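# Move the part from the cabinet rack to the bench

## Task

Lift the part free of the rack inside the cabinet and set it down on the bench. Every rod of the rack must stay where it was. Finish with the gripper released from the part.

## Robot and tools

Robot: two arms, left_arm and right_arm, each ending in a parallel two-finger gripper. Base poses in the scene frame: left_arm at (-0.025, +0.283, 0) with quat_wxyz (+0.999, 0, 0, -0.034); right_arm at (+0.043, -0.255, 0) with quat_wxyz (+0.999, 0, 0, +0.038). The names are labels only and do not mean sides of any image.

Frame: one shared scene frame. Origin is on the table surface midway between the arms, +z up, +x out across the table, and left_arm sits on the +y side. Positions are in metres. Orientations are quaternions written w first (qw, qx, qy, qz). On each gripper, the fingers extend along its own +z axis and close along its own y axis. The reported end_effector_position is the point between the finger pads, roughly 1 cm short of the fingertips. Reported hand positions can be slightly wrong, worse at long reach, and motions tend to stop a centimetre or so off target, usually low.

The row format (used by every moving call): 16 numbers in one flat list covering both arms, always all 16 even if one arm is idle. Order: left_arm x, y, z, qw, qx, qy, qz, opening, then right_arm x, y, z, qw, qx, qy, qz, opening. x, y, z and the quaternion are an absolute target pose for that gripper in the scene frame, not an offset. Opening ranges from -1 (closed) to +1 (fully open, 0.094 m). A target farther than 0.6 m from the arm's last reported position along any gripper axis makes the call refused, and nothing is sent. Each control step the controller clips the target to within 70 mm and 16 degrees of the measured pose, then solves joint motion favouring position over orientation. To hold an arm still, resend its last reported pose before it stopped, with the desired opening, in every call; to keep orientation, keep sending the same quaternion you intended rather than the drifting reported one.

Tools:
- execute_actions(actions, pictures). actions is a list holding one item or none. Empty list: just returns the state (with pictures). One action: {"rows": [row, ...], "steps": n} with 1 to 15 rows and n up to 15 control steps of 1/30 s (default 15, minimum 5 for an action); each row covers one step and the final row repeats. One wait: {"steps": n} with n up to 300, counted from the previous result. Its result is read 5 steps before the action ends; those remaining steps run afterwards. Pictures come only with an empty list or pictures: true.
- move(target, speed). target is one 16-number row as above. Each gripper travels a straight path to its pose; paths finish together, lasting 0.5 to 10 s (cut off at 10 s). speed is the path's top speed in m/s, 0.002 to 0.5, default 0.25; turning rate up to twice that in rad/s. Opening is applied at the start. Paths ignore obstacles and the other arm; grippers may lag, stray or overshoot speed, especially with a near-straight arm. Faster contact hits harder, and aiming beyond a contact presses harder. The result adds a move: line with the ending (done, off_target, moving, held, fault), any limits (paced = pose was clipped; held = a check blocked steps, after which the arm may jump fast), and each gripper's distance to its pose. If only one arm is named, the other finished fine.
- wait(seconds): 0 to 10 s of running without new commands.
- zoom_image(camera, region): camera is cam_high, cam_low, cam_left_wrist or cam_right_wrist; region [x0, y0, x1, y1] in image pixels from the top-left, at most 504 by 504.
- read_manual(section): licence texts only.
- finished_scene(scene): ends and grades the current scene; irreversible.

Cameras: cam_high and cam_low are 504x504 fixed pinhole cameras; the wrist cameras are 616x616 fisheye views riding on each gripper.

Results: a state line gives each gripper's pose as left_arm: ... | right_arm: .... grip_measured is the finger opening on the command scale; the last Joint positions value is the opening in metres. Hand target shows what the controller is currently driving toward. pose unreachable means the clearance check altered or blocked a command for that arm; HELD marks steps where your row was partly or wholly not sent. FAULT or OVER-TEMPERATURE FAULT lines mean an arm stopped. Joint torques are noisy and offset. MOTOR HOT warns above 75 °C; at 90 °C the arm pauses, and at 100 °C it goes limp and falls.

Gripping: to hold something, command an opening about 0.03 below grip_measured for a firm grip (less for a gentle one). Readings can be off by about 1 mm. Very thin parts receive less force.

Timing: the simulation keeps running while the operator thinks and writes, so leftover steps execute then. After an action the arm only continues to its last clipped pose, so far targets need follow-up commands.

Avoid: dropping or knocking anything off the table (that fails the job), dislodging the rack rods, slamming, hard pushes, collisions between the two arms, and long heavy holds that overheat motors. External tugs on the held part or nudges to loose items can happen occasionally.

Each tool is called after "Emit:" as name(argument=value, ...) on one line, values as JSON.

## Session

Emit:
execute_actions(actions=[])

Scene clock: 0.00 s of 4320.00 s.
left_arm: end_effector_position=(+0.1834, +0.1458, +0.2194) grip_measured=+1.000 end_effector_quat_wxyz=(+0.010, +0.876, +0.202, +0.438) | right_arm: end_effector_position=(+0.5953, -0.1159, +0.3018) grip_measured=+1.000 end_effector_quat_wxyz=(+0.294, -0.058, +0.666, +0.684)
Joint positions: left_arm=[-1.106  1.16   1.067 -1.238 -0.883  1.628  0.094] | right_arm=[-0.137  2.266  1.761  0.906 -1.292  1.464  0.094]
Joint velocities: left_arm=[ 0.012 -0.007 -0.012 -0.007  0.022  0.022  0.   ] | right_arm=[-0.012 -0.007  0.012 -0.007 -0.007 -0.051  0.   ]
Joint torques (N m, as the arm reports them, + toward a larger angle): no reading
Motor temperatures (°C, as the motors report them): left_arm=[24 22 24 25 23 24] | right_arm=[22 22 21 21 25 23]
Hand target (left_arm): +0.184, +0.146, +0.225; +0.015, +0.872, +0.206, +0.443
Hand target (right_arm): +0.595, -0.116, +0.306; +0.302, -0.063, +0.663, +0.682
camera_calibration (this result's frames):
cam_left_wrist: T_world_to_cam=[[-0.513406, 0.794621, -0.324024, 0.0464049], [-0.130374, 0.300977, 0.944677, -0.197491], [0.848184, 0.527247, -0.0509257, -0.115797], [0, 0, 0, 1]] pos_world=[0.0962945, 0.0836197, 0.195704]
cam_right_wrist: T_world_to_cam=[[0.64397, -0.173558, -0.745104, -0.184113], [-0.745016, -0.36369, -0.559178, 0.599208], [-0.173937, 0.915209, -0.363509, 0.423866], [0, 0, 0, 1]] pos_world=[0.638709, -0.201954, 0.35196]

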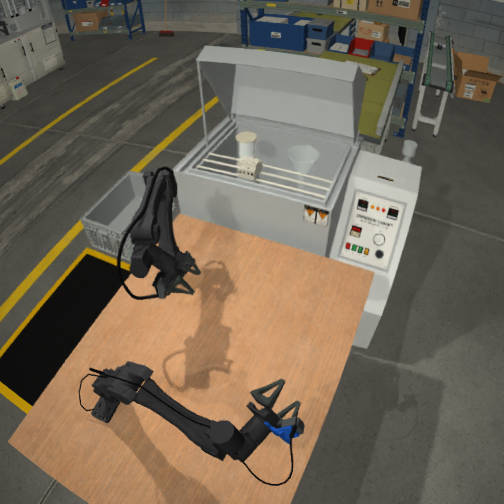

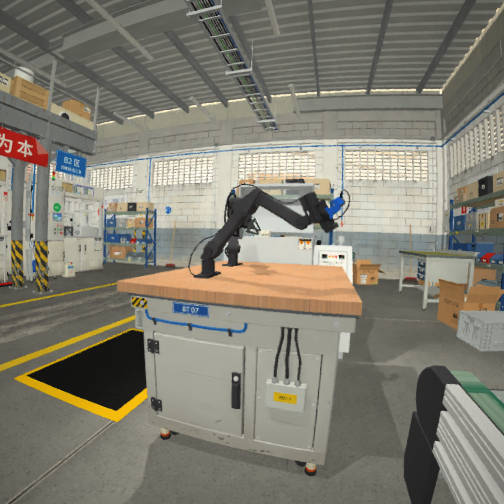

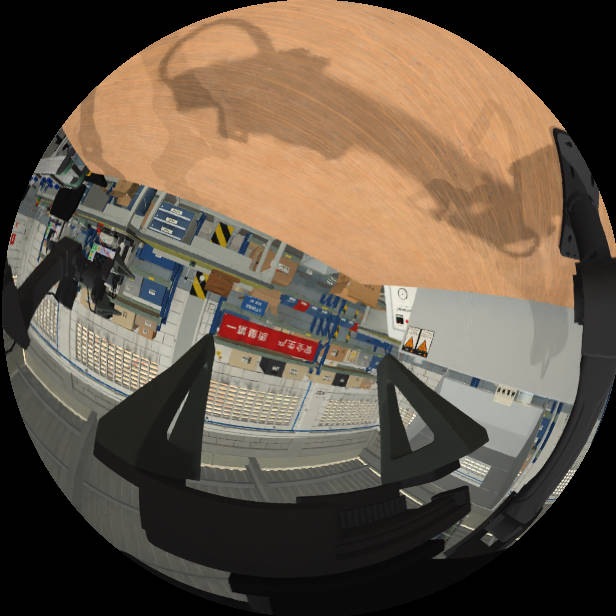

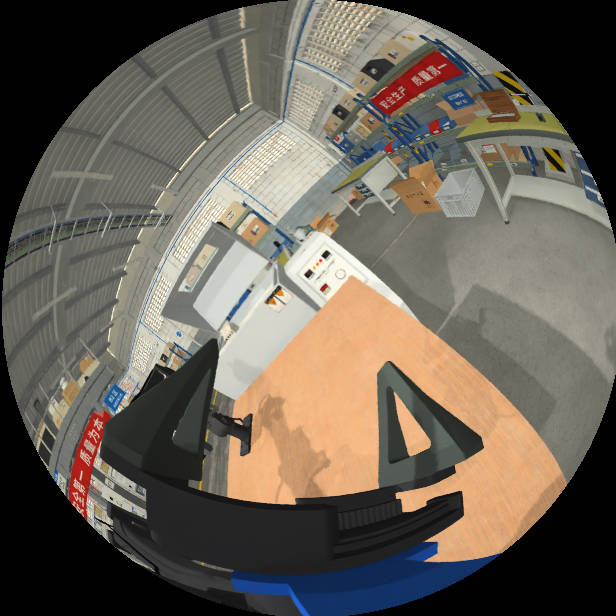

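Emit:
move(target=[0.33,0.3,0.3,0.383,0,0.924,0,1,0.595,-0.116,0.306,0.302,-0.063,0.663,0.682,1], speed=0.4)

Emit:
move(target=[0.04,0.73,0.33,0.2706,-0.653,0.653,0.2706,1,0.595,-0.116,0.306,0.302,-0.063,0.663,0.682,1], speed=0.25)

Scene clock: 4.37 s of 4320.00 s.
left_arm: end_effector_position=(+0.3188, +0.3000, +0.2790) grip_measured=+1.000 end_effector_quat_wxyz=(+0.343, -0.005, +0.939, -0.009) | right_arm: end_effector_position=(+0.5953, -0.1159, +0.3018) grip_measured=+1.000 end_effector_quat_wxyz=(+0.294, -0.058, +0.666, +0.684)
Joint positions: left_arm=[ 0.147  1.306  1.454 -1.02   0.065  0.045  0.094] | right_arm=[-0.137  2.266  1.761  0.906 -1.292  1.464  0.094]
Joint velocities: left_arm=[-0.007 -0.007  0.017  0.007 -0.037 -0.051  0.   ] | right_arm=[-0.012 -0.002 -0.007 -0.022  0.022 -0.066  0.   ]
Joint torques (N m, as the arm reports them, + toward a larger angle): left_arm=[ 0.54 -3.25  9.87  1.25  0.18 -0.09] | right_arm=[  0.06 -11.93   8.5    1.4    0.33  -0.03]
Motor temperatures (°C, as the motors report them): left_arm=[24 22 24 25 23 24] | right_arm=[22 23 22 22 25 23]
Hand target (left_arm): +0.328, +0.301, +0.294; +0.367, -0.009, +0.930, -0.013
Hand target (right_arm): +0.595, -0.116, +0.306; +0.302, -0.063, +0.663, +0.682
Off the commanded pose (left_arm): 0.024 m, 5 deg.
Off the commanded pose (right_arm): 0.004 m, 1 deg.
Kept back: nothing.
move: off_target (left_arm)
camera_calibration (this result's frames):
cam_left_wrist: T_world_to_cam=[[0.136871, -0.965062, 0.223432, 0.180612], [-0.990004, -0.141017, -0.00262997, 0.388424], [0.0340459, -0.220839, -0.974716, 0.432772], [0, 0, 0, 1]] pos_world=[0.345086, 0.324649, 0.382497]
cam_right_wrist: T_world_to_cam=[[0.64397, -0.173558, -0.745104, -0.184113], [-0.745016, -0.36369, -0.559178, 0.599208], [-0.173937, 0.915209, -0.363509, 0.423866], [0, 0, 0, 1]] pos_world=[0.638709, -0.201954, 0.35196]

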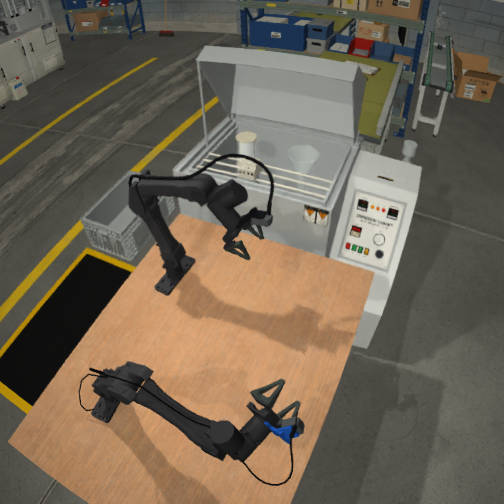

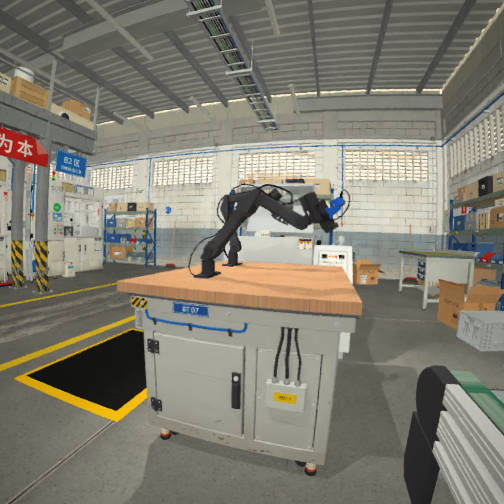

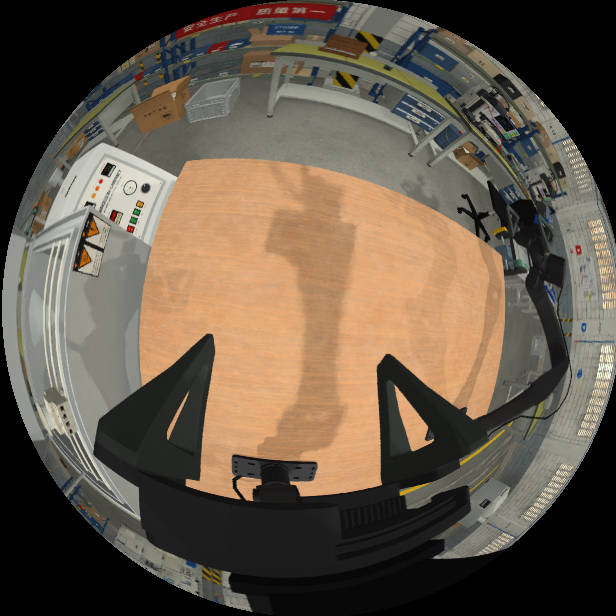

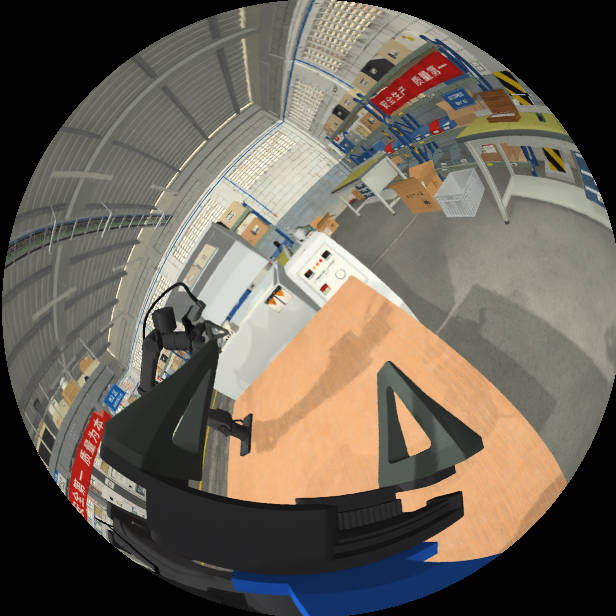

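Scene clock: 8.13 s of 4320.00 s.
left_arm: end_effector_position=(+0.0393, +0.7266, +0.3190) grip_measured=+1.000 end_effector_quat_wxyz=(-0.270, +0.658, -0.660, -0.242) | right_arm: end_effector_position=(+0.5953, -0.1159, +0.3018) grip_measured=+1.000 end_effector_quat_wxyz=(+0.294, -0.058, +0.666, +0.684)
Joint positions: left_arm=[ 1.46   1.725  1.994 -1.102 -0.082 -0.144  0.094] | right_arm=[-0.137  2.266  1.761  0.906 -1.292  1.464  0.094]
Joint velocities: left_arm=[-0.017 -0.017  0.012  0.007 -0.051 -0.037  0.   ] | right_arm=[ 0.012  0.007 -0.012 -0.007 -0.037  0.037  0.   ]
Joint torques (N m, as the arm reports them, + toward a larger angle): left_arm=[ 0.47 -7.48  9.5   1.   -0.04 -0.02] | right_arm=[  0.04 -11.95   8.48   1.38   0.32  -0.04]
Motor temperatures (°C, as the motors report them): left_arm=[24 22 24 25 23 24] | right_arm=[22 24 22 22 25 23]
Hand target (left_arm): +0.035, +0.727, +0.328; -0.273, +0.662, -0.652, -0.250
Hand target (right_arm): +0.595, -0.116, +0.306; +0.302, -0.063, +0.663, +0.682
Off the commanded pose (left_arm): 0.011 m, 3 deg.
Off the commanded pose (right_arm): 0.004 m, 1 deg.
Kept back: nothing.
move: off_target (left_arm)
camera_calibration (this result's frames):
cam_left_wrist: T_world_to_cam=[[0.963398, 0.110111, 0.244419, -0.198799], [0.123449, -0.991549, -0.039889, 0.75814], [0.237961, 0.0686023, -0.968849, 0.355332], [0, 0, 0, 1]] pos_world=[0.0133756, 0.749246, 0.423095]
cam_right_wrist: T_world_to_cam=[[0.64397, -0.173558, -0.745104, -0.184113], [-0.745016, -0.36369, -0.559178, 0.599208], [-0.173937, 0.915209, -0.363509, 0.423866], [0, 0, 0, 1]] pos_world=[0.638709, -0.201954, 0.35196]

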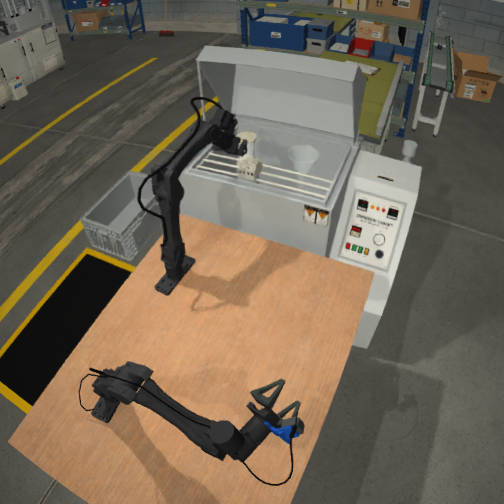

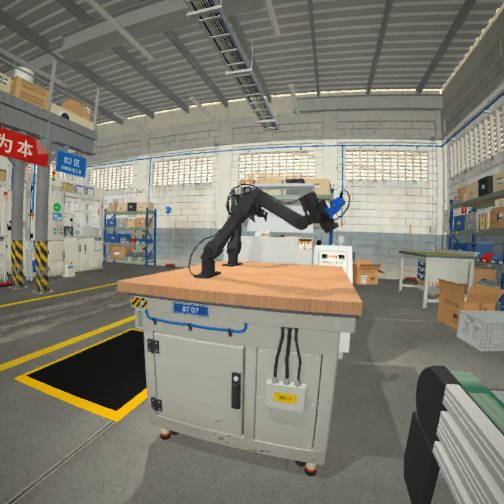

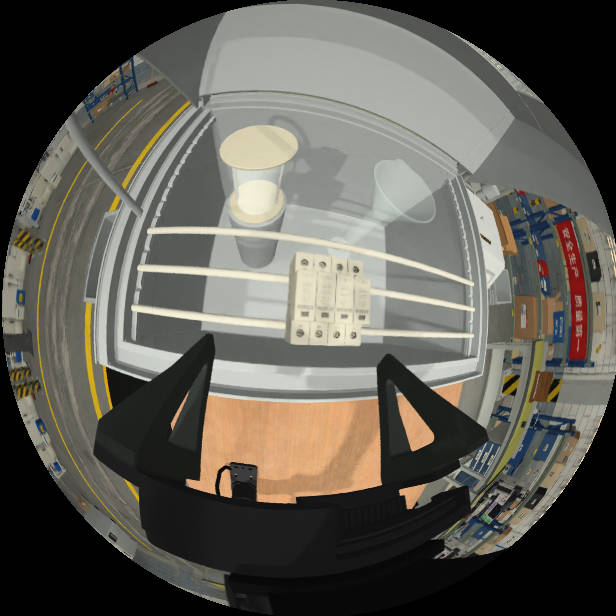

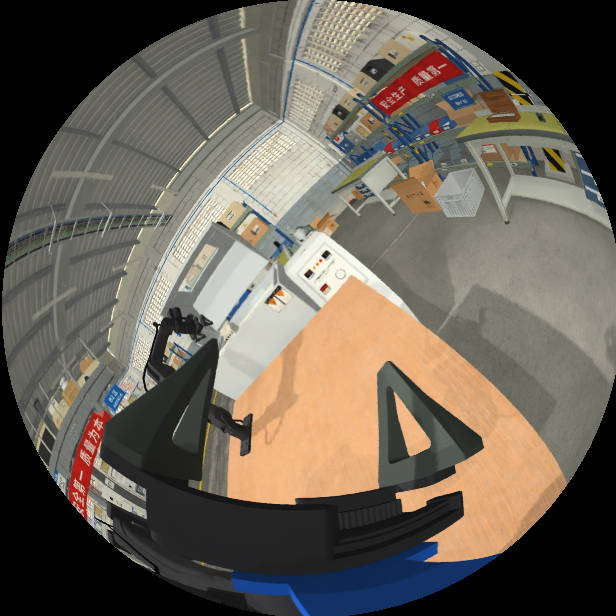

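Emit:
move(target=[0.075,0.765,0.275,0.261,-0.676,0.63,0.28,1,0.595,-0.116,0.306,0.302,-0.063,0.663,0.682,1], speed=0.1)

Scene clock: 9.63 s of 4320.00 s.
left_arm: end_effector_position=(+0.0744, +0.7608, +0.2736) grip_measured=+1.000 end_effector_quat_wxyz=(-0.256, +0.674, -0.637, -0.273) | right_arm: end_effector_position=(+0.5953, -0.1159, +0.3018) grip_measured=+1.000 end_effector_quat_wxyz=(+0.294, -0.058, +0.666, +0.684)
Joint positions: left_arm=[ 1.343  1.81   1.888 -0.912 -0.244 -0.257  0.094] | right_arm=[-0.137  2.266  1.761  0.906 -1.292  1.464  0.094]
Joint velocities: left_arm=[-0.017 -0.012  0.012  0.037 -0.037 -0.051  0.   ] | right_arm=[ 0.012  0.017  0.007 -0.066  0.066  0.051  0.   ]
Joint torques (N m, as the arm reports them, + toward a larger angle): left_arm=[-0.34 -9.06  5.95  1.3  -0.27 -0.03] | right_arm=[  0.04 -11.94   8.5    1.39   0.33  -0.03]
Motor temperatures (°C, as the motors report them): left_arm=[24 22 24 26 23 24] | right_arm=[22 24 22 22 25 23]
Hand target (left_arm): +0.074, +0.764, +0.275; -0.261, +0.675, -0.630, -0.282
Hand target (right_arm): +0.595, -0.116, +0.306; +0.302, -0.063, +0.663, +0.682
Off the commanded pose (left_arm): 0.004 m, 1 deg.
Off the commanded pose (right_arm): 0.004 m, 1 deg.
Kept back: nothing.
move: done
camera_calibration (this result's frames):
cam_left_wrist: T_world_to_cam=[[0.961914, 0.175688, 0.209418, -0.265472], [0.194448, -0.978232, -0.0724777, 0.779341], [0.192126, 0.110438, -0.975136, 0.273941], [0, 0, 0, 1]] pos_world=[0.0511888, 0.778763, 0.379209]
cam_right_wrist: T_world_to_cam=[[0.64397, -0.173558, -0.745104, -0.184113], [-0.745016, -0.36369, -0.559178, 0.599208], [-0.173937, 0.915209, -0.363509, 0.423866], [0, 0, 0, 1]] pos_world=[0.638709, -0.201954, 0.35196]

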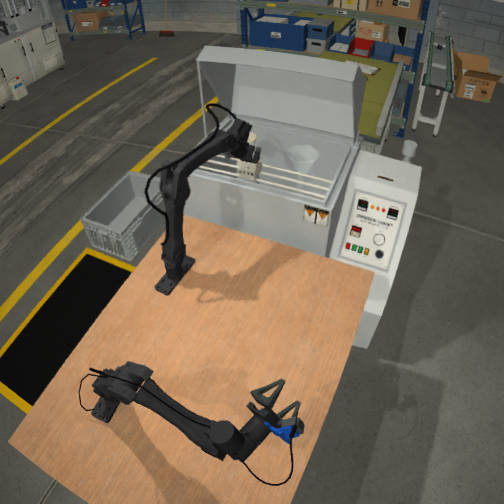

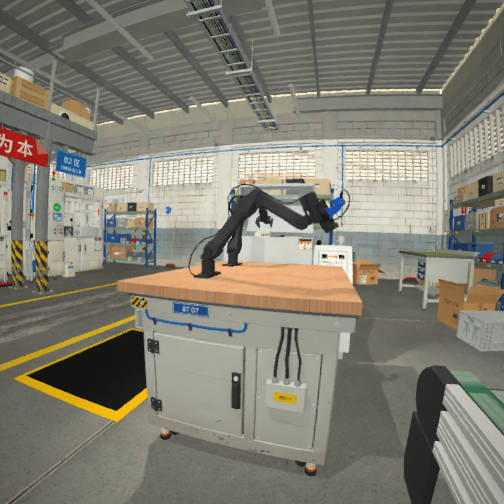

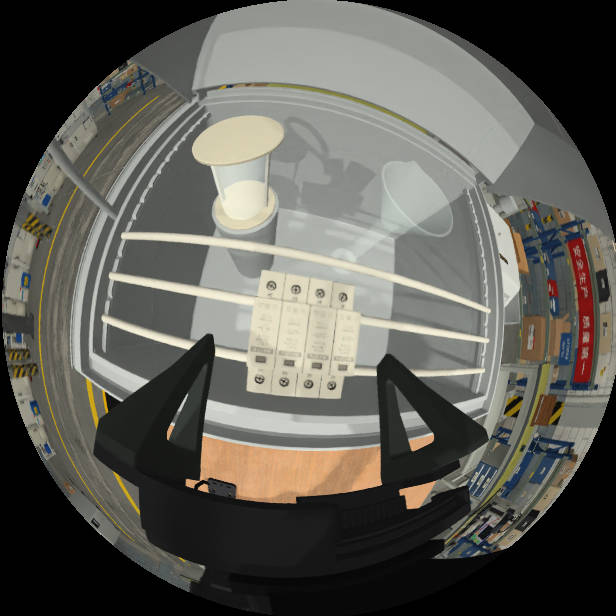

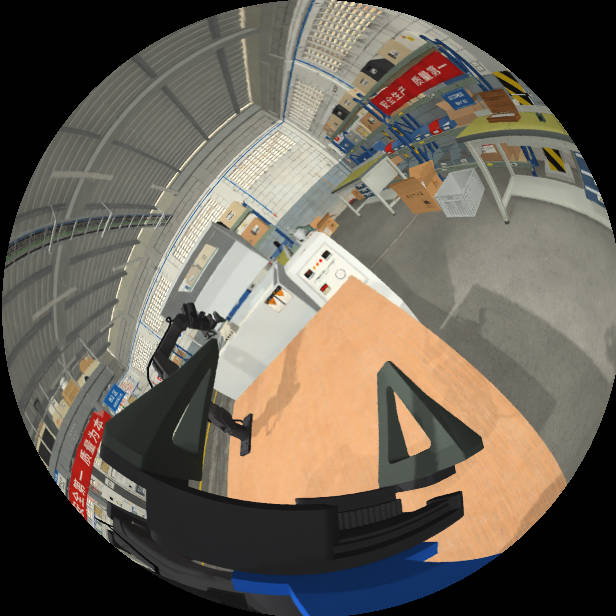

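Emit:
move(target=[0.076,0.773,0.213,0.261,-0.676,0.63,0.28,1,0.595,-0.116,0.306,0.302,-0.063,0.663,0.682,1], speed=0.06)

Scene clock: 11.43 s of 4320.00 s.
left_arm: end_effector_position=(+0.0769, +0.7697, +0.2055) grip_measured=+1.000 end_effector_quat_wxyz=(-0.250, +0.675, -0.639, -0.270) | right_arm: end_effector_position=(+0.5953, -0.1159, +0.3018) grip_measured=+1.000 end_effector_quat_wxyz=(+0.294, -0.058, +0.666, +0.684)
Joint positions: left_arm=[ 1.343  1.81   1.623 -0.663 -0.245 -0.258  0.094] | right_arm=[-0.137  2.266  1.761  0.906 -1.292  1.464  0.094]
Joint velocities: left_arm=[-0.012 -0.012 -0.007  0.022  0.007 -0.007  0.   ] | right_arm=[ 0.012 -0.017 -0.002  0.051 -0.081  0.051  0.   ]
Joint torques (N m, as the arm reports them, + toward a larger angle): left_arm=[  0.15 -10.62   6.4    1.2   -0.19  -0.06] | right_arm=[  0.06 -11.92   8.48   1.39   0.33  -0.03]
Motor temperatures (°C, as the motors report them): left_arm=[24 23 24 26 23 24] | right_arm=[22 24 22 23 25 23]
Hand target (left_arm): +0.075, +0.771, +0.213; -0.261, +0.676, -0.630, -0.279
Hand target (right_arm): +0.595, -0.116, +0.306; +0.302, -0.063, +0.663, +0.682
Off the commanded pose (left_arm): 0.008 m, 2 deg.
Off the commanded pose (right_arm): 0.004 m, 1 deg.
Kept back: nothing.
move: done
camera_calibration (this result's frames):
cam_left_wrist: T_world_to_cam=[[0.962619, 0.180386, 0.202052, -0.257333], [0.19569, -0.978928, -0.0583514, 0.780173], [0.187269, 0.0957097, -0.977635, 0.218236], [0, 0, 0, 1]] pos_world=[0.0541731, 0.789265, 0.310874]
cam_right_wrist: T_world_to_cam=[[0.64397, -0.173558, -0.745104, -0.184113], [-0.745016, -0.36369, -0.559178, 0.599208], [-0.173937, 0.915209, -0.363509, 0.423866], [0, 0, 0, 1]] pos_world=[0.638709, -0.201954, 0.35196]

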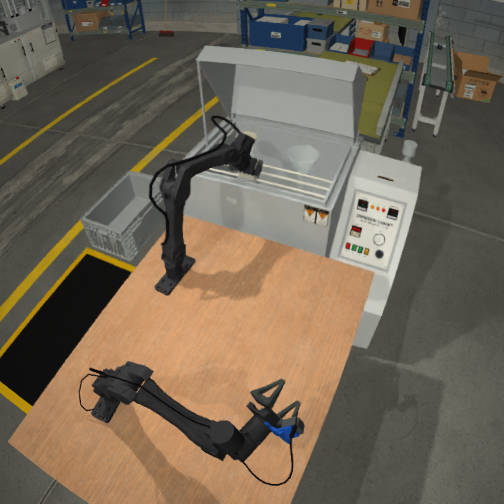

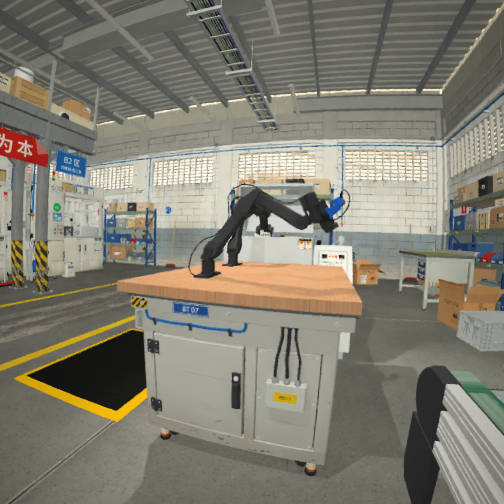

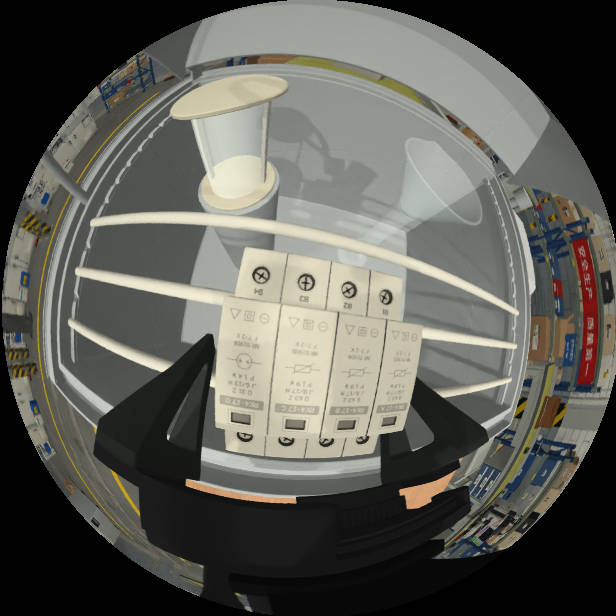

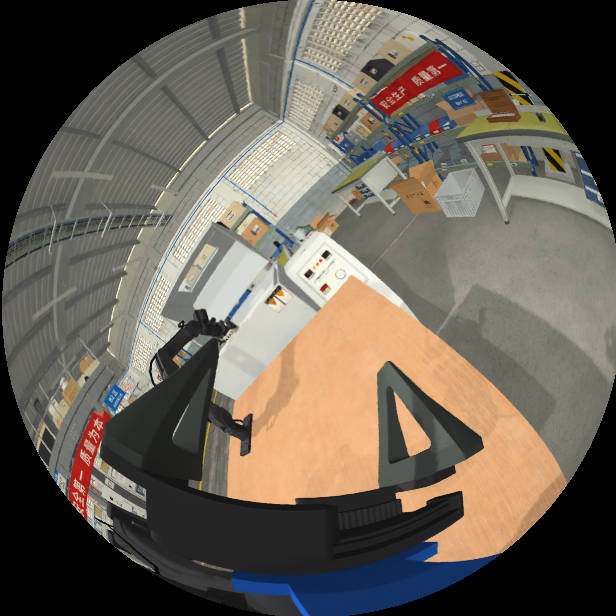

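Emit:
move(target=[0.076,0.773,0.213,0.261,-0.676,0.63,0.28,0.49,0.595,-0.116,0.306,0.302,-0.063,0.663,0.682,1], speed=0.06)

Emit:
move(target=[0.076,0.77,0.31,0.261,-0.676,0.63,0.28,0.49,0.595,-0.116,0.306,0.302,-0.063,0.663,0.682,1], speed=0.08)

Scene clock: 12.37 s of 4320.00 s.
left_arm: end_effector_position=(+0.0776, +0.7699, +0.2056) grip_measured=+0.522 end_effector_quat_wxyz=(-0.251, +0.675, -0.639, -0.269) | right_arm: end_effector_position=(+0.5953, -0.1159, +0.3018) grip_measured=+1.000 end_effector_quat_wxyz=(+0.294, -0.058, +0.666, +0.684)
Joint positions: left_arm=[ 1.343  1.81   1.623 -0.662 -0.242 -0.258  0.071] | right_arm=[-0.137  2.266  1.761  0.906 -1.292  1.464  0.094]
Joint velocities: left_arm=[-0.012 -0.007 -0.027  0.037  0.037 -0.095  0.   ] | right_arm=[-0.022 -0.012 -0.007 -0.007 -0.007 -0.037  0.   ]
Joint torques (N m, as the arm reports them, + toward a larger angle): left_arm=[ -0.03 -10.21   7.04   1.29  -0.23  -0.03] | right_arm=[  0.07 -11.93   8.5    1.38   0.32  -0.03]
Motor temperatures (°C, as the motors report them): left_arm=[24 23 24 26 23 24] | right_arm=[22 24 22 23 25 23]
Hand target (left_arm): +0.076, +0.773, +0.213; -0.261, +0.676, -0.630, -0.280
Hand target (right_arm): +0.595, -0.116, +0.306; +0.302, -0.063, +0.663, +0.682
Off the commanded pose (left_arm): 0.008 m, 2 deg.
Off the commanded pose (right_arm): 0.004 m, 1 deg.
Kept back: nothing.
move: done
camera_calibration (this result's frames):
cam_left_wrist: T_world_to_cam=[[0.962318, 0.1781, 0.205485, -0.257029], [0.193698, -0.979327, -0.0583088, 0.780662], [0.190852, 0.0959137, -0.976922, 0.217616], [0, 0, 0, 1]] pos_world=[0.0545978, 0.789428, 0.310929]
cam_right_wrist: T_world_to_cam=[[0.64397, -0.173558, -0.745104, -0.184113], [-0.745016, -0.36369, -0.559178, 0.599208], [-0.173937, 0.915209, -0.363509, 0.423866], [0, 0, 0, 1]] pos_world=[0.638709, -0.201954, 0.35196]

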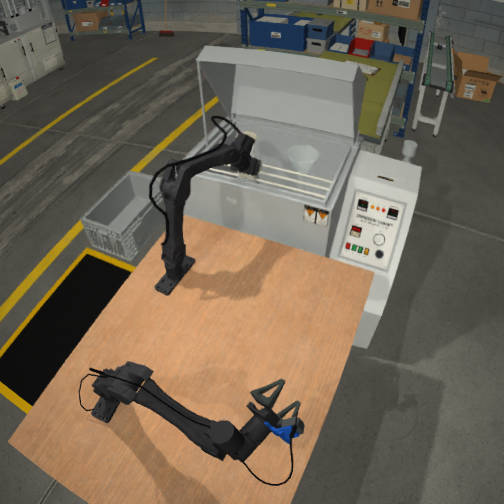

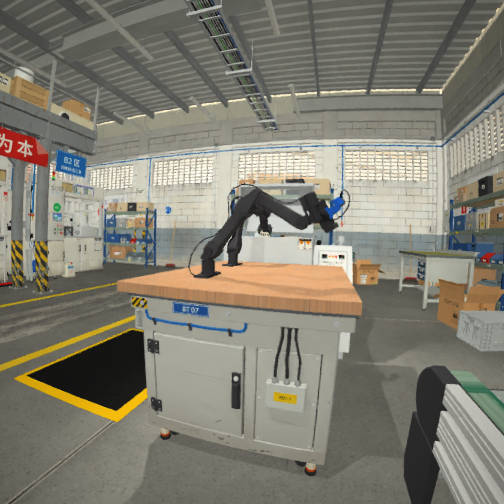

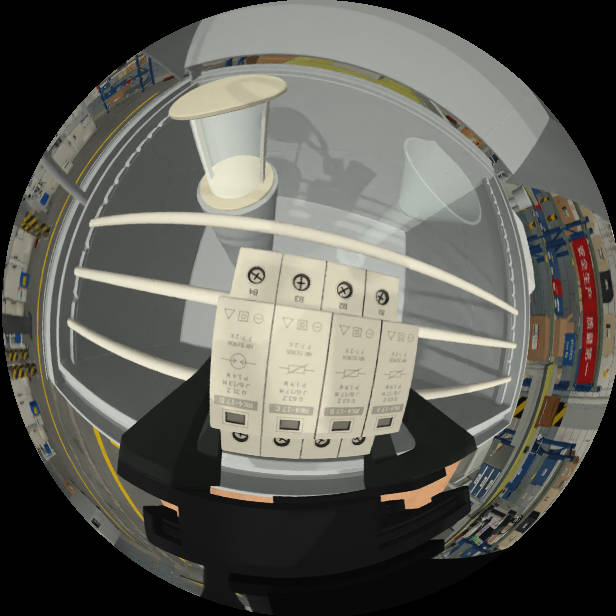

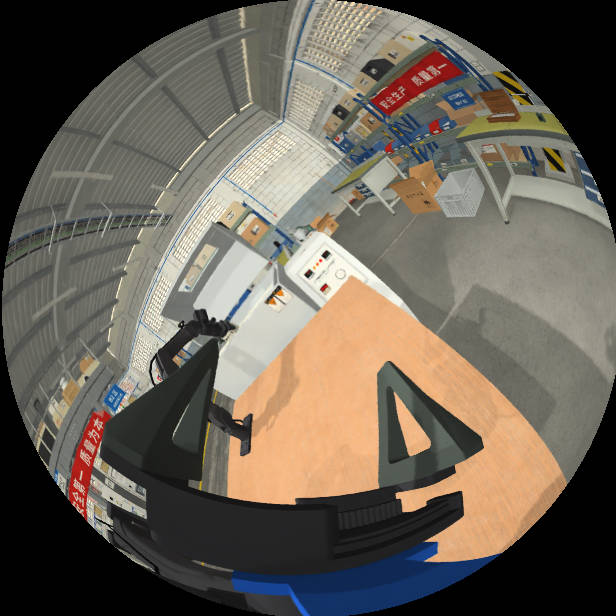

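Scene clock: 14.33 s of 4320.00 s.
left_arm: end_effector_position=(+0.0753, +0.7589, +0.2717) grip_measured=+0.522 end_effector_quat_wxyz=(-0.211, +0.682, -0.655, -0.246) | right_arm: end_effector_position=(+0.5953, -0.1159, +0.3018) grip_measured=+1.000 end_effector_quat_wxyz=(+0.294, -0.058, +0.666, +0.684)
Joint positions: left_arm=[ 1.343  1.928  2.111 -1.132 -0.236 -0.26   0.071] | right_arm=[-0.137  2.266  1.761  0.906 -1.292  1.464  0.094]
Joint velocities: left_arm=[ 0.002 -0.017  0.002  0.051 -0.051 -0.066 -0.002] | right_arm=[-0.027 -0.002 -0.007 -0.037 -0.007  0.022  0.   ]
Joint torques (N m, as the arm reports them, + toward a larger angle): left_arm=[ -0.27 -11.45  11.06   1.41  -0.24  -0.11] | right_arm=[  0.05 -11.9    8.51   1.39   0.33  -0.04]
Motor temperatures (°C, as the motors report them): left_arm=[24 23 25 26 23 24] | right_arm=[22 25 22 23 25 23]
Hand target (left_arm): +0.076, +0.769, +0.311; -0.261, +0.676, -0.630, -0.279
Hand target (right_arm): +0.595, -0.116, +0.306; +0.302, -0.063, +0.663, +0.682
Off the commanded pose (left_arm): 0.040 m, 8 deg.
Off the commanded pose (right_arm): 0.004 m, 1 deg.
Kept back: nothing.
move: off_target (left_arm)
camera_calibration (this result's frames):
cam_left_wrist: T_world_to_cam=[[0.967164, 0.19385, 0.164365, -0.267526], [0.191255, -0.981031, 0.0316245, 0.751285], [0.167378, 0.000849624, -0.985892, 0.360047], [0, 0, 0, 1]] pos_world=[0.0547902, 0.788588, 0.375181]
cam_right_wrist: T_world_to_cam=[[0.64397, -0.173558, -0.745104, -0.184113], [-0.745016, -0.36369, -0.559178, 0.599208], [-0.173937, 0.915209, -0.363509, 0.423866], [0, 0, 0, 1]] pos_world=[0.638709, -0.201954, 0.35196]

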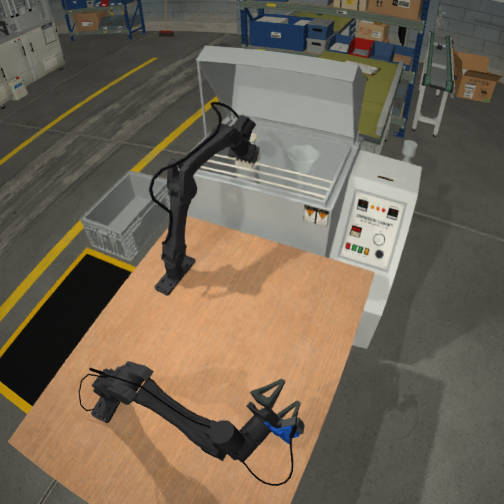

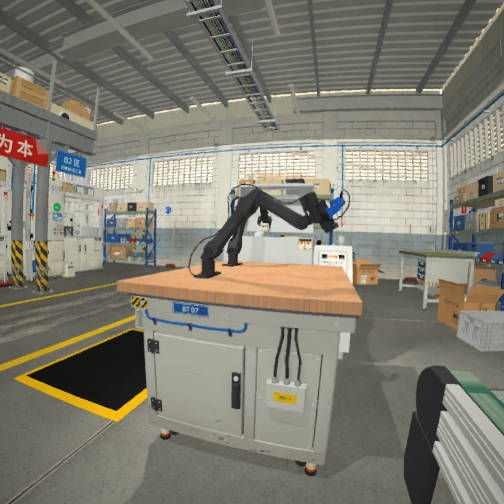

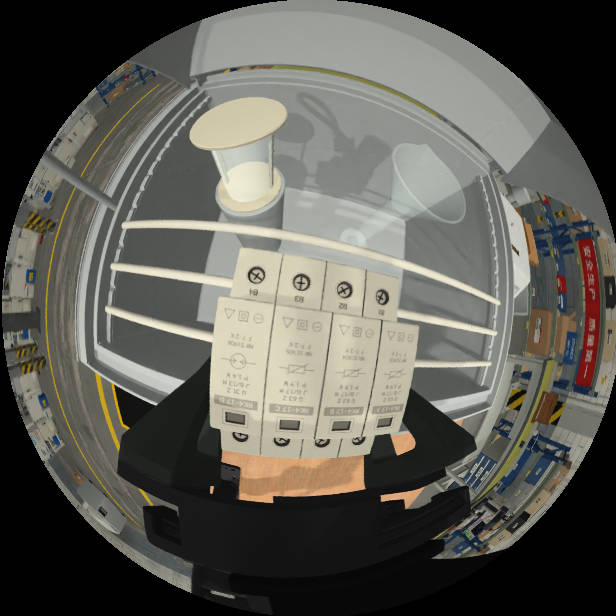

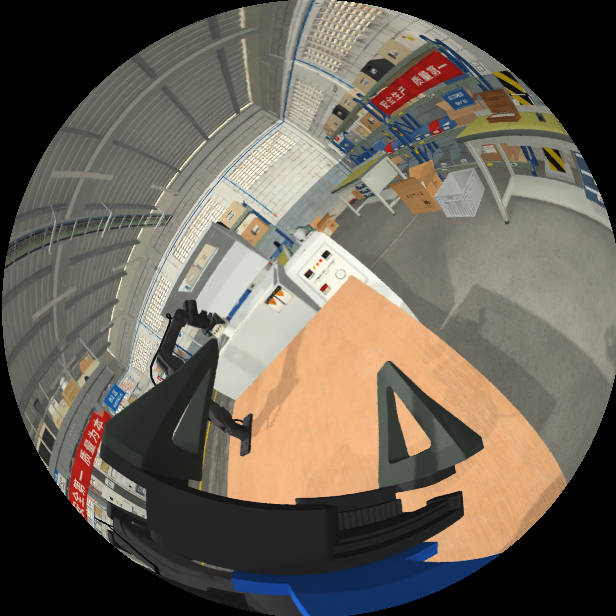

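Emit:
move(target=[0.4,0.35,0.35,0.383,0,0.924,0,0.485,0.595,-0.116,0.306,0.302,-0.063,0.663,0.682,1], speed=0.22)

Emit:
move(target=[0.42,0.32,0.07,0.41,0,0.912,0,0.485,0.595,-0.116,0.306,0.302,-0.063,0.663,0.682,1], speed=0.15)

Emit:
move(target=[0.42,0.32,0.042,0.41,0,0.912,0,0.485,0.595,-0.116,0.306,0.302,-0.063,0.663,0.682,1], speed=0.03)

Scene clock: 18.83 s of 4320.00 s.
left_arm: end_effector_position=(+0.3938, +0.3561, +0.3137) grip_measured=+0.521 end_effector_quat_wxyz=(+0.309, -0.008, +0.951, +0.003) | right_arm: end_effector_position=(+0.5953, -0.1159, +0.3018) grip_measured=+1.000 end_effector_quat_wxyz=(+0.294, -0.058, +0.666, +0.684)
Joint positions: left_arm=[ 0.287  1.76   2.096 -1.289  0.118  0.165  0.071] | right_arm=[-0.137  2.266  1.761  0.906 -1.292  1.464  0.094]
Joint velocities: left_arm=[-0.012 -0.017  0.007  0.007 -0.095  0.007 -0.001] | right_arm=[-0.012  0.002 -0.017 -0.007  0.022 -0.066  0.   ]
Joint torques (N m, as the arm reports them, + toward a larger angle): left_arm=[-0.27 -9.55 10.75  1.4   0.2   0.05] | right_arm=[  0.05 -11.92   8.5    1.39   0.33  -0.03]
Motor temperatures (°C, as the motors report them): left_arm=[24 23 25 27 23 24] | right_arm=[22 25 22 23 25 23]
Hand target (left_arm): +0.403, +0.354, +0.350; +0.369, +0.004, +0.929, +0.009
Hand target (right_arm): +0.595, -0.116, +0.306; +0.302, -0.063, +0.663, +0.682
Off the commanded pose (left_arm): 0.037 m, 9 deg.
Off the commanded pose (right_arm): 0.004 m, 1 deg.
Kept back: nothing.
move: off_target (left_arm)
camera_calibration (this result's frames):
cam_left_wrist: T_world_to_cam=[[0.165196, -0.967228, 0.192821, 0.215945], [-0.985638, -0.154958, 0.0671286, 0.452046], [-0.0350497, -0.201141, -0.978935, 0.497987], [0, 0, 0, 1]] pos_world=[0.427335, 0.379082, 0.415513]
cam_right_wrist: T_world_to_cam=[[0.64397, -0.173558, -0.745104, -0.184113], [-0.745016, -0.36369, -0.559178, 0.599208], [-0.173937, 0.915209, -0.363509, 0.423866], [0, 0, 0, 1]] pos_world=[0.638709, -0.201954, 0.35196]

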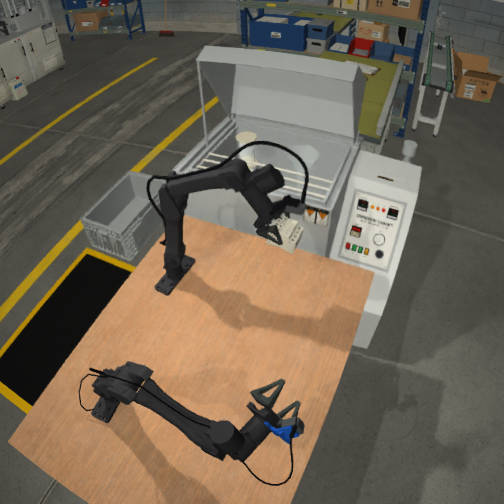

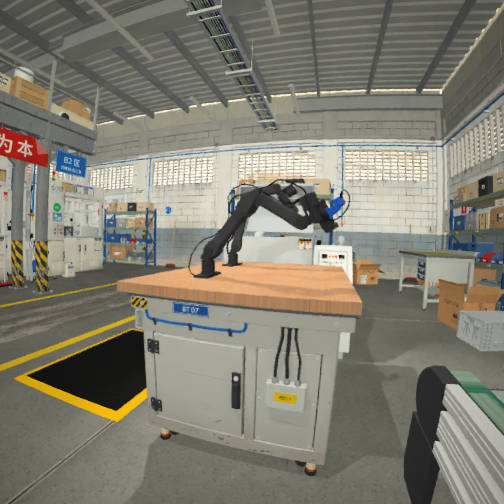

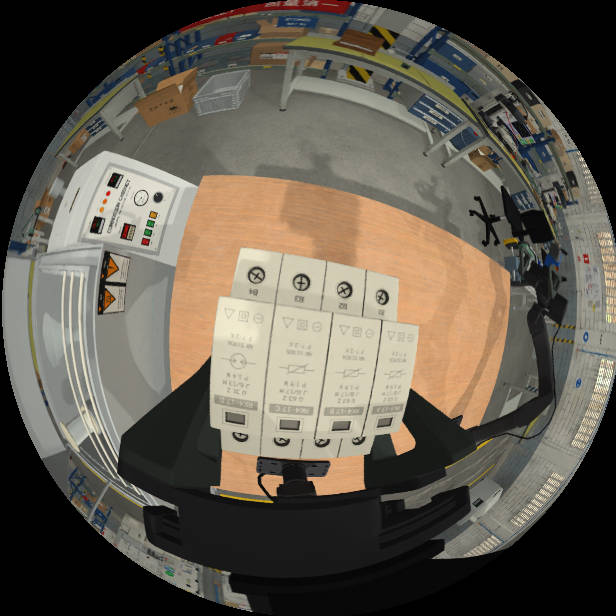

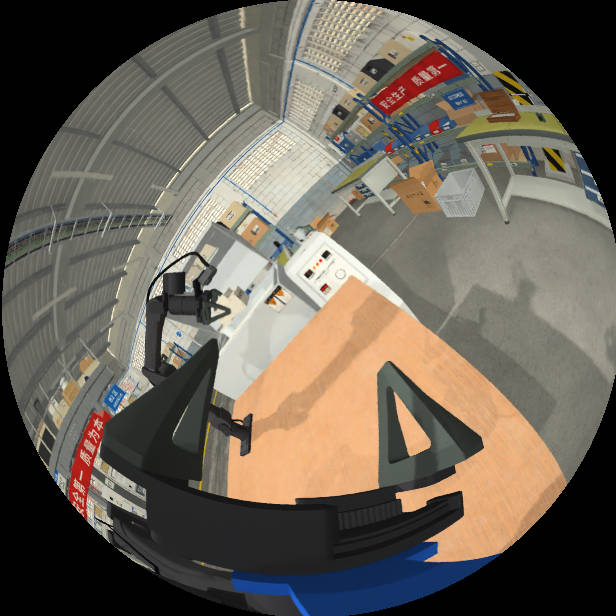

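Scene clock: 21.33 s of 4320.00 s.
left_arm: end_effector_position=(+0.3876, +0.3191, +0.0449) grip_measured=+0.521 end_effector_quat_wxyz=(+0.350, -0.002, +0.937, -0.006) | right_arm: end_effector_position=(+0.5953, -0.1159, +0.3018) grip_measured=+1.000 end_effector_quat_wxyz=(+0.294, -0.058, +0.666, +0.684)
Joint positions: left_arm=[0.19  1.677 0.808 0.01  0.09  0.084 0.071] | right_arm=[-0.137  2.266  1.761  0.906 -1.292  1.464  0.094]
Joint velocities: left_arm=[ 0.027  0.002  0.002 -0.066  0.007 -0.007  0.   ] | right_arm=[-0.022 -0.002 -0.002  0.022  0.007 -0.037  0.   ]
Joint torques (N m, as the arm reports them, + toward a larger angle): left_arm=[-0.63 -7.57  7.67  2.02  0.07 -0.04] | right_arm=[  0.07 -11.93   8.51   1.39   0.33  -0.02]
Motor temperatures (°C, as the motors report them): left_arm=[24 24 25 27 23 24] | right_arm=[22 25 23 23 25 23]
Hand target (left_arm): +0.411, +0.319, +0.071; +0.408, +0.000, +0.913, -0.001
Hand target (right_arm): +0.595, -0.116, +0.306; +0.302, -0.063, +0.663, +0.682
Off the commanded pose (left_arm): 0.041 m, 7 deg.
Off the commanded pose (right_arm): 0.004 m, 1 deg.
Kept back: nothing.
move: off_target (left_arm)
camera_calibration (this result's frames):
cam_left_wrist: T_world_to_cam=[[0.131615, -0.967059, 0.217886, 0.244829], [-0.990151, -0.138831, -0.018079, 0.458657], [0.0477329, -0.213361, -0.975807, 0.198856], [0, 0, 0, 1]] pos_world=[0.412424, 0.342868, 0.148993]
cam_right_wrist: T_world_to_cam=[[0.64397, -0.173558, -0.745104, -0.184113], [-0.745016, -0.36369, -0.559178, 0.599208], [-0.173937, 0.915209, -0.363509, 0.423866], [0, 0, 0, 1]] pos_world=[0.638709, -0.201954, 0.35196]

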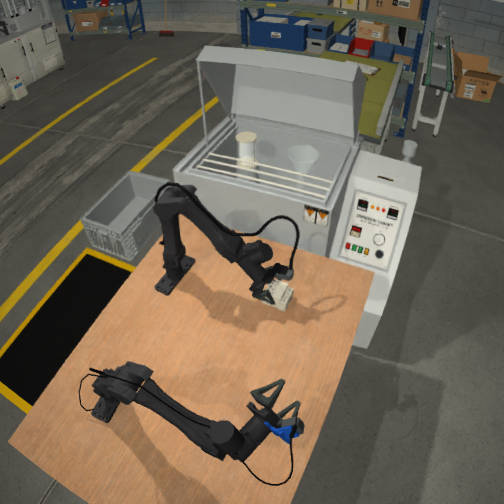

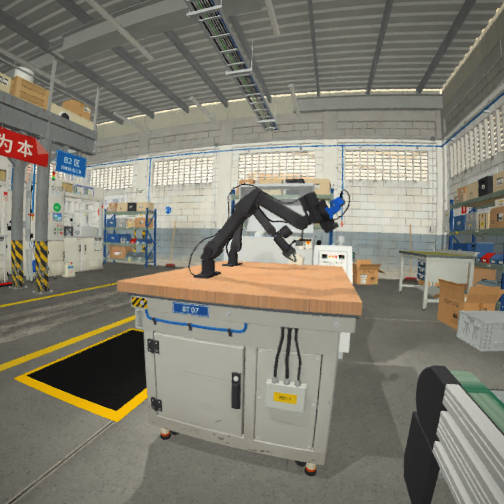

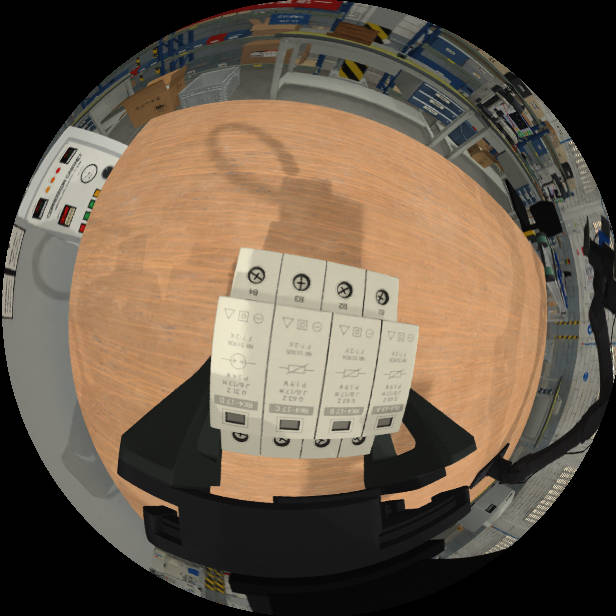

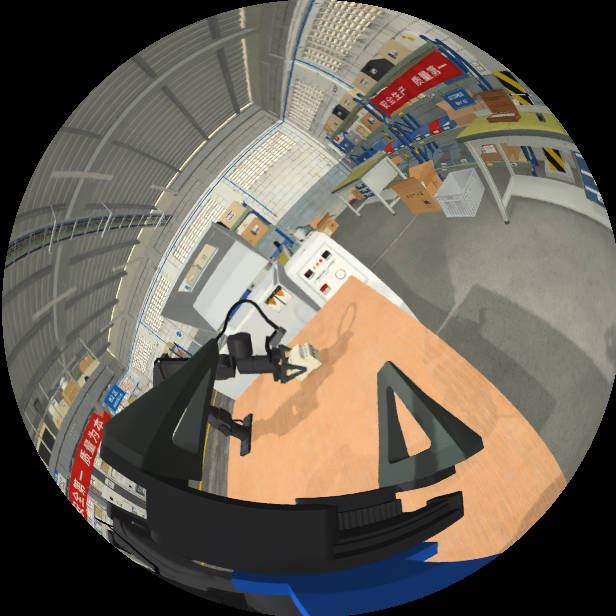

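Scene clock: 23.77 s of 4320.00 s.
left_arm: end_effector_position=(+0.4010, +0.3208, +0.0219) grip_measured=+0.521 end_effector_quat_wxyz=(+0.361, -0.002, +0.933, -0.005) | right_arm: end_effector_position=(+0.5953, -0.1159, +0.3018) grip_measured=+1.000 end_effector_quat_wxyz=(+0.294, -0.058, +0.666, +0.684)
Joint positions: left_arm=[0.19  1.783 0.799 0.147 0.089 0.084 0.071] | right_arm=[-0.137  2.266  1.761  0.906 -1.292  1.464  0.094]
Joint velocities: left_arm=[ 0.002  0.012 -0.007  0.007  0.007  0.037 -0.   ] | right_arm=[-0.002 -0.012 -0.022  0.022 -0.125 -0.081  0.   ]
Joint torques (N m, as the arm reports them, + toward a larger angle): left_arm=[-0.75 -8.57  6.27  1.81  0.05 -0.12] | right_arm=[  0.05 -11.93   8.5    1.39   0.32  -0.03]
Motor temperatures (°C, as the motors report them): left_arm=[24 24 25 28 23 24] | right_arm=[22 26 23 23 25 23]
Hand target (left_arm): +0.419, +0.320, +0.042; +0.409, -0.000, +0.913, -0.002
Hand target (right_arm): +0.595, -0.116, +0.306; +0.302, -0.063, +0.663, +0.682
Off the commanded pose (left_arm): 0.028 m, 6 deg.
Off the commanded pose (right_arm): 0.004 m, 1 deg.
Kept back: nothing.
move: off_target (left_arm)
camera_calibration (this result's frames):
cam_left_wrist: T_world_to_cam=[[0.126918, -0.967697, 0.217838, 0.251827], [-0.989446, -0.13899, -0.0409586, 0.472018], [0.069913, -0.210341, -0.975125, 0.166265], [0, 0, 0, 1]] pos_world=[0.423451, 0.344271, 0.126605]
cam_right_wrist: T_world_to_cam=[[0.64397, -0.173558, -0.745104, -0.184113], [-0.745016, -0.36369, -0.559178, 0.599208], [-0.173937, 0.915209, -0.363509, 0.423866], [0, 0, 0, 1]] pos_world=[0.638709, -0.201954, 0.35196]

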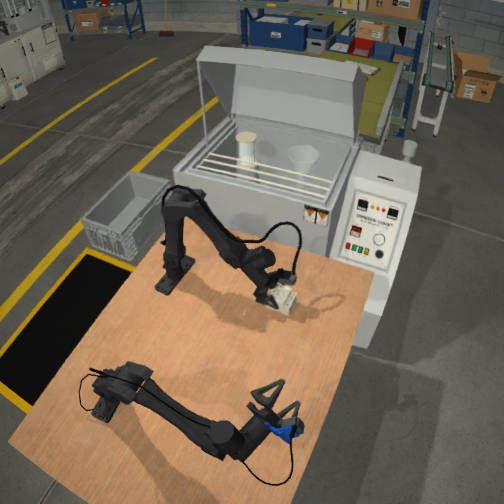

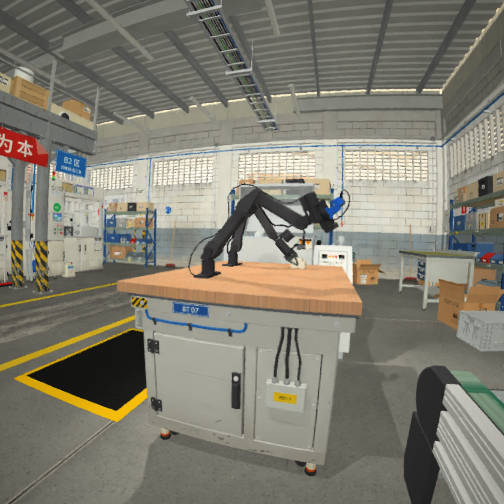

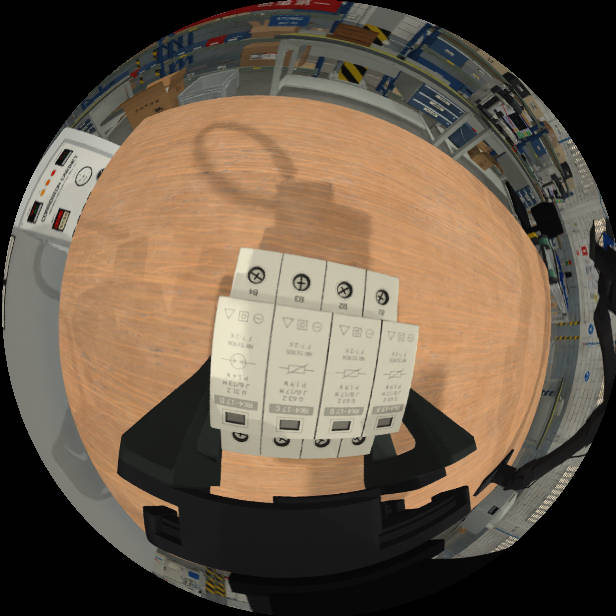

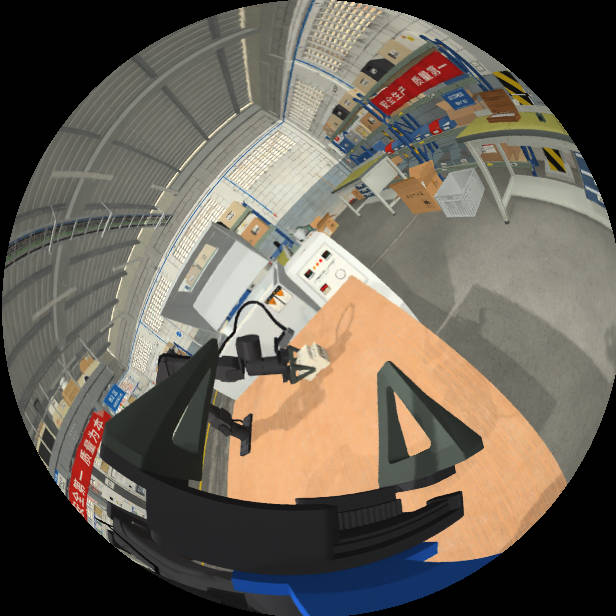

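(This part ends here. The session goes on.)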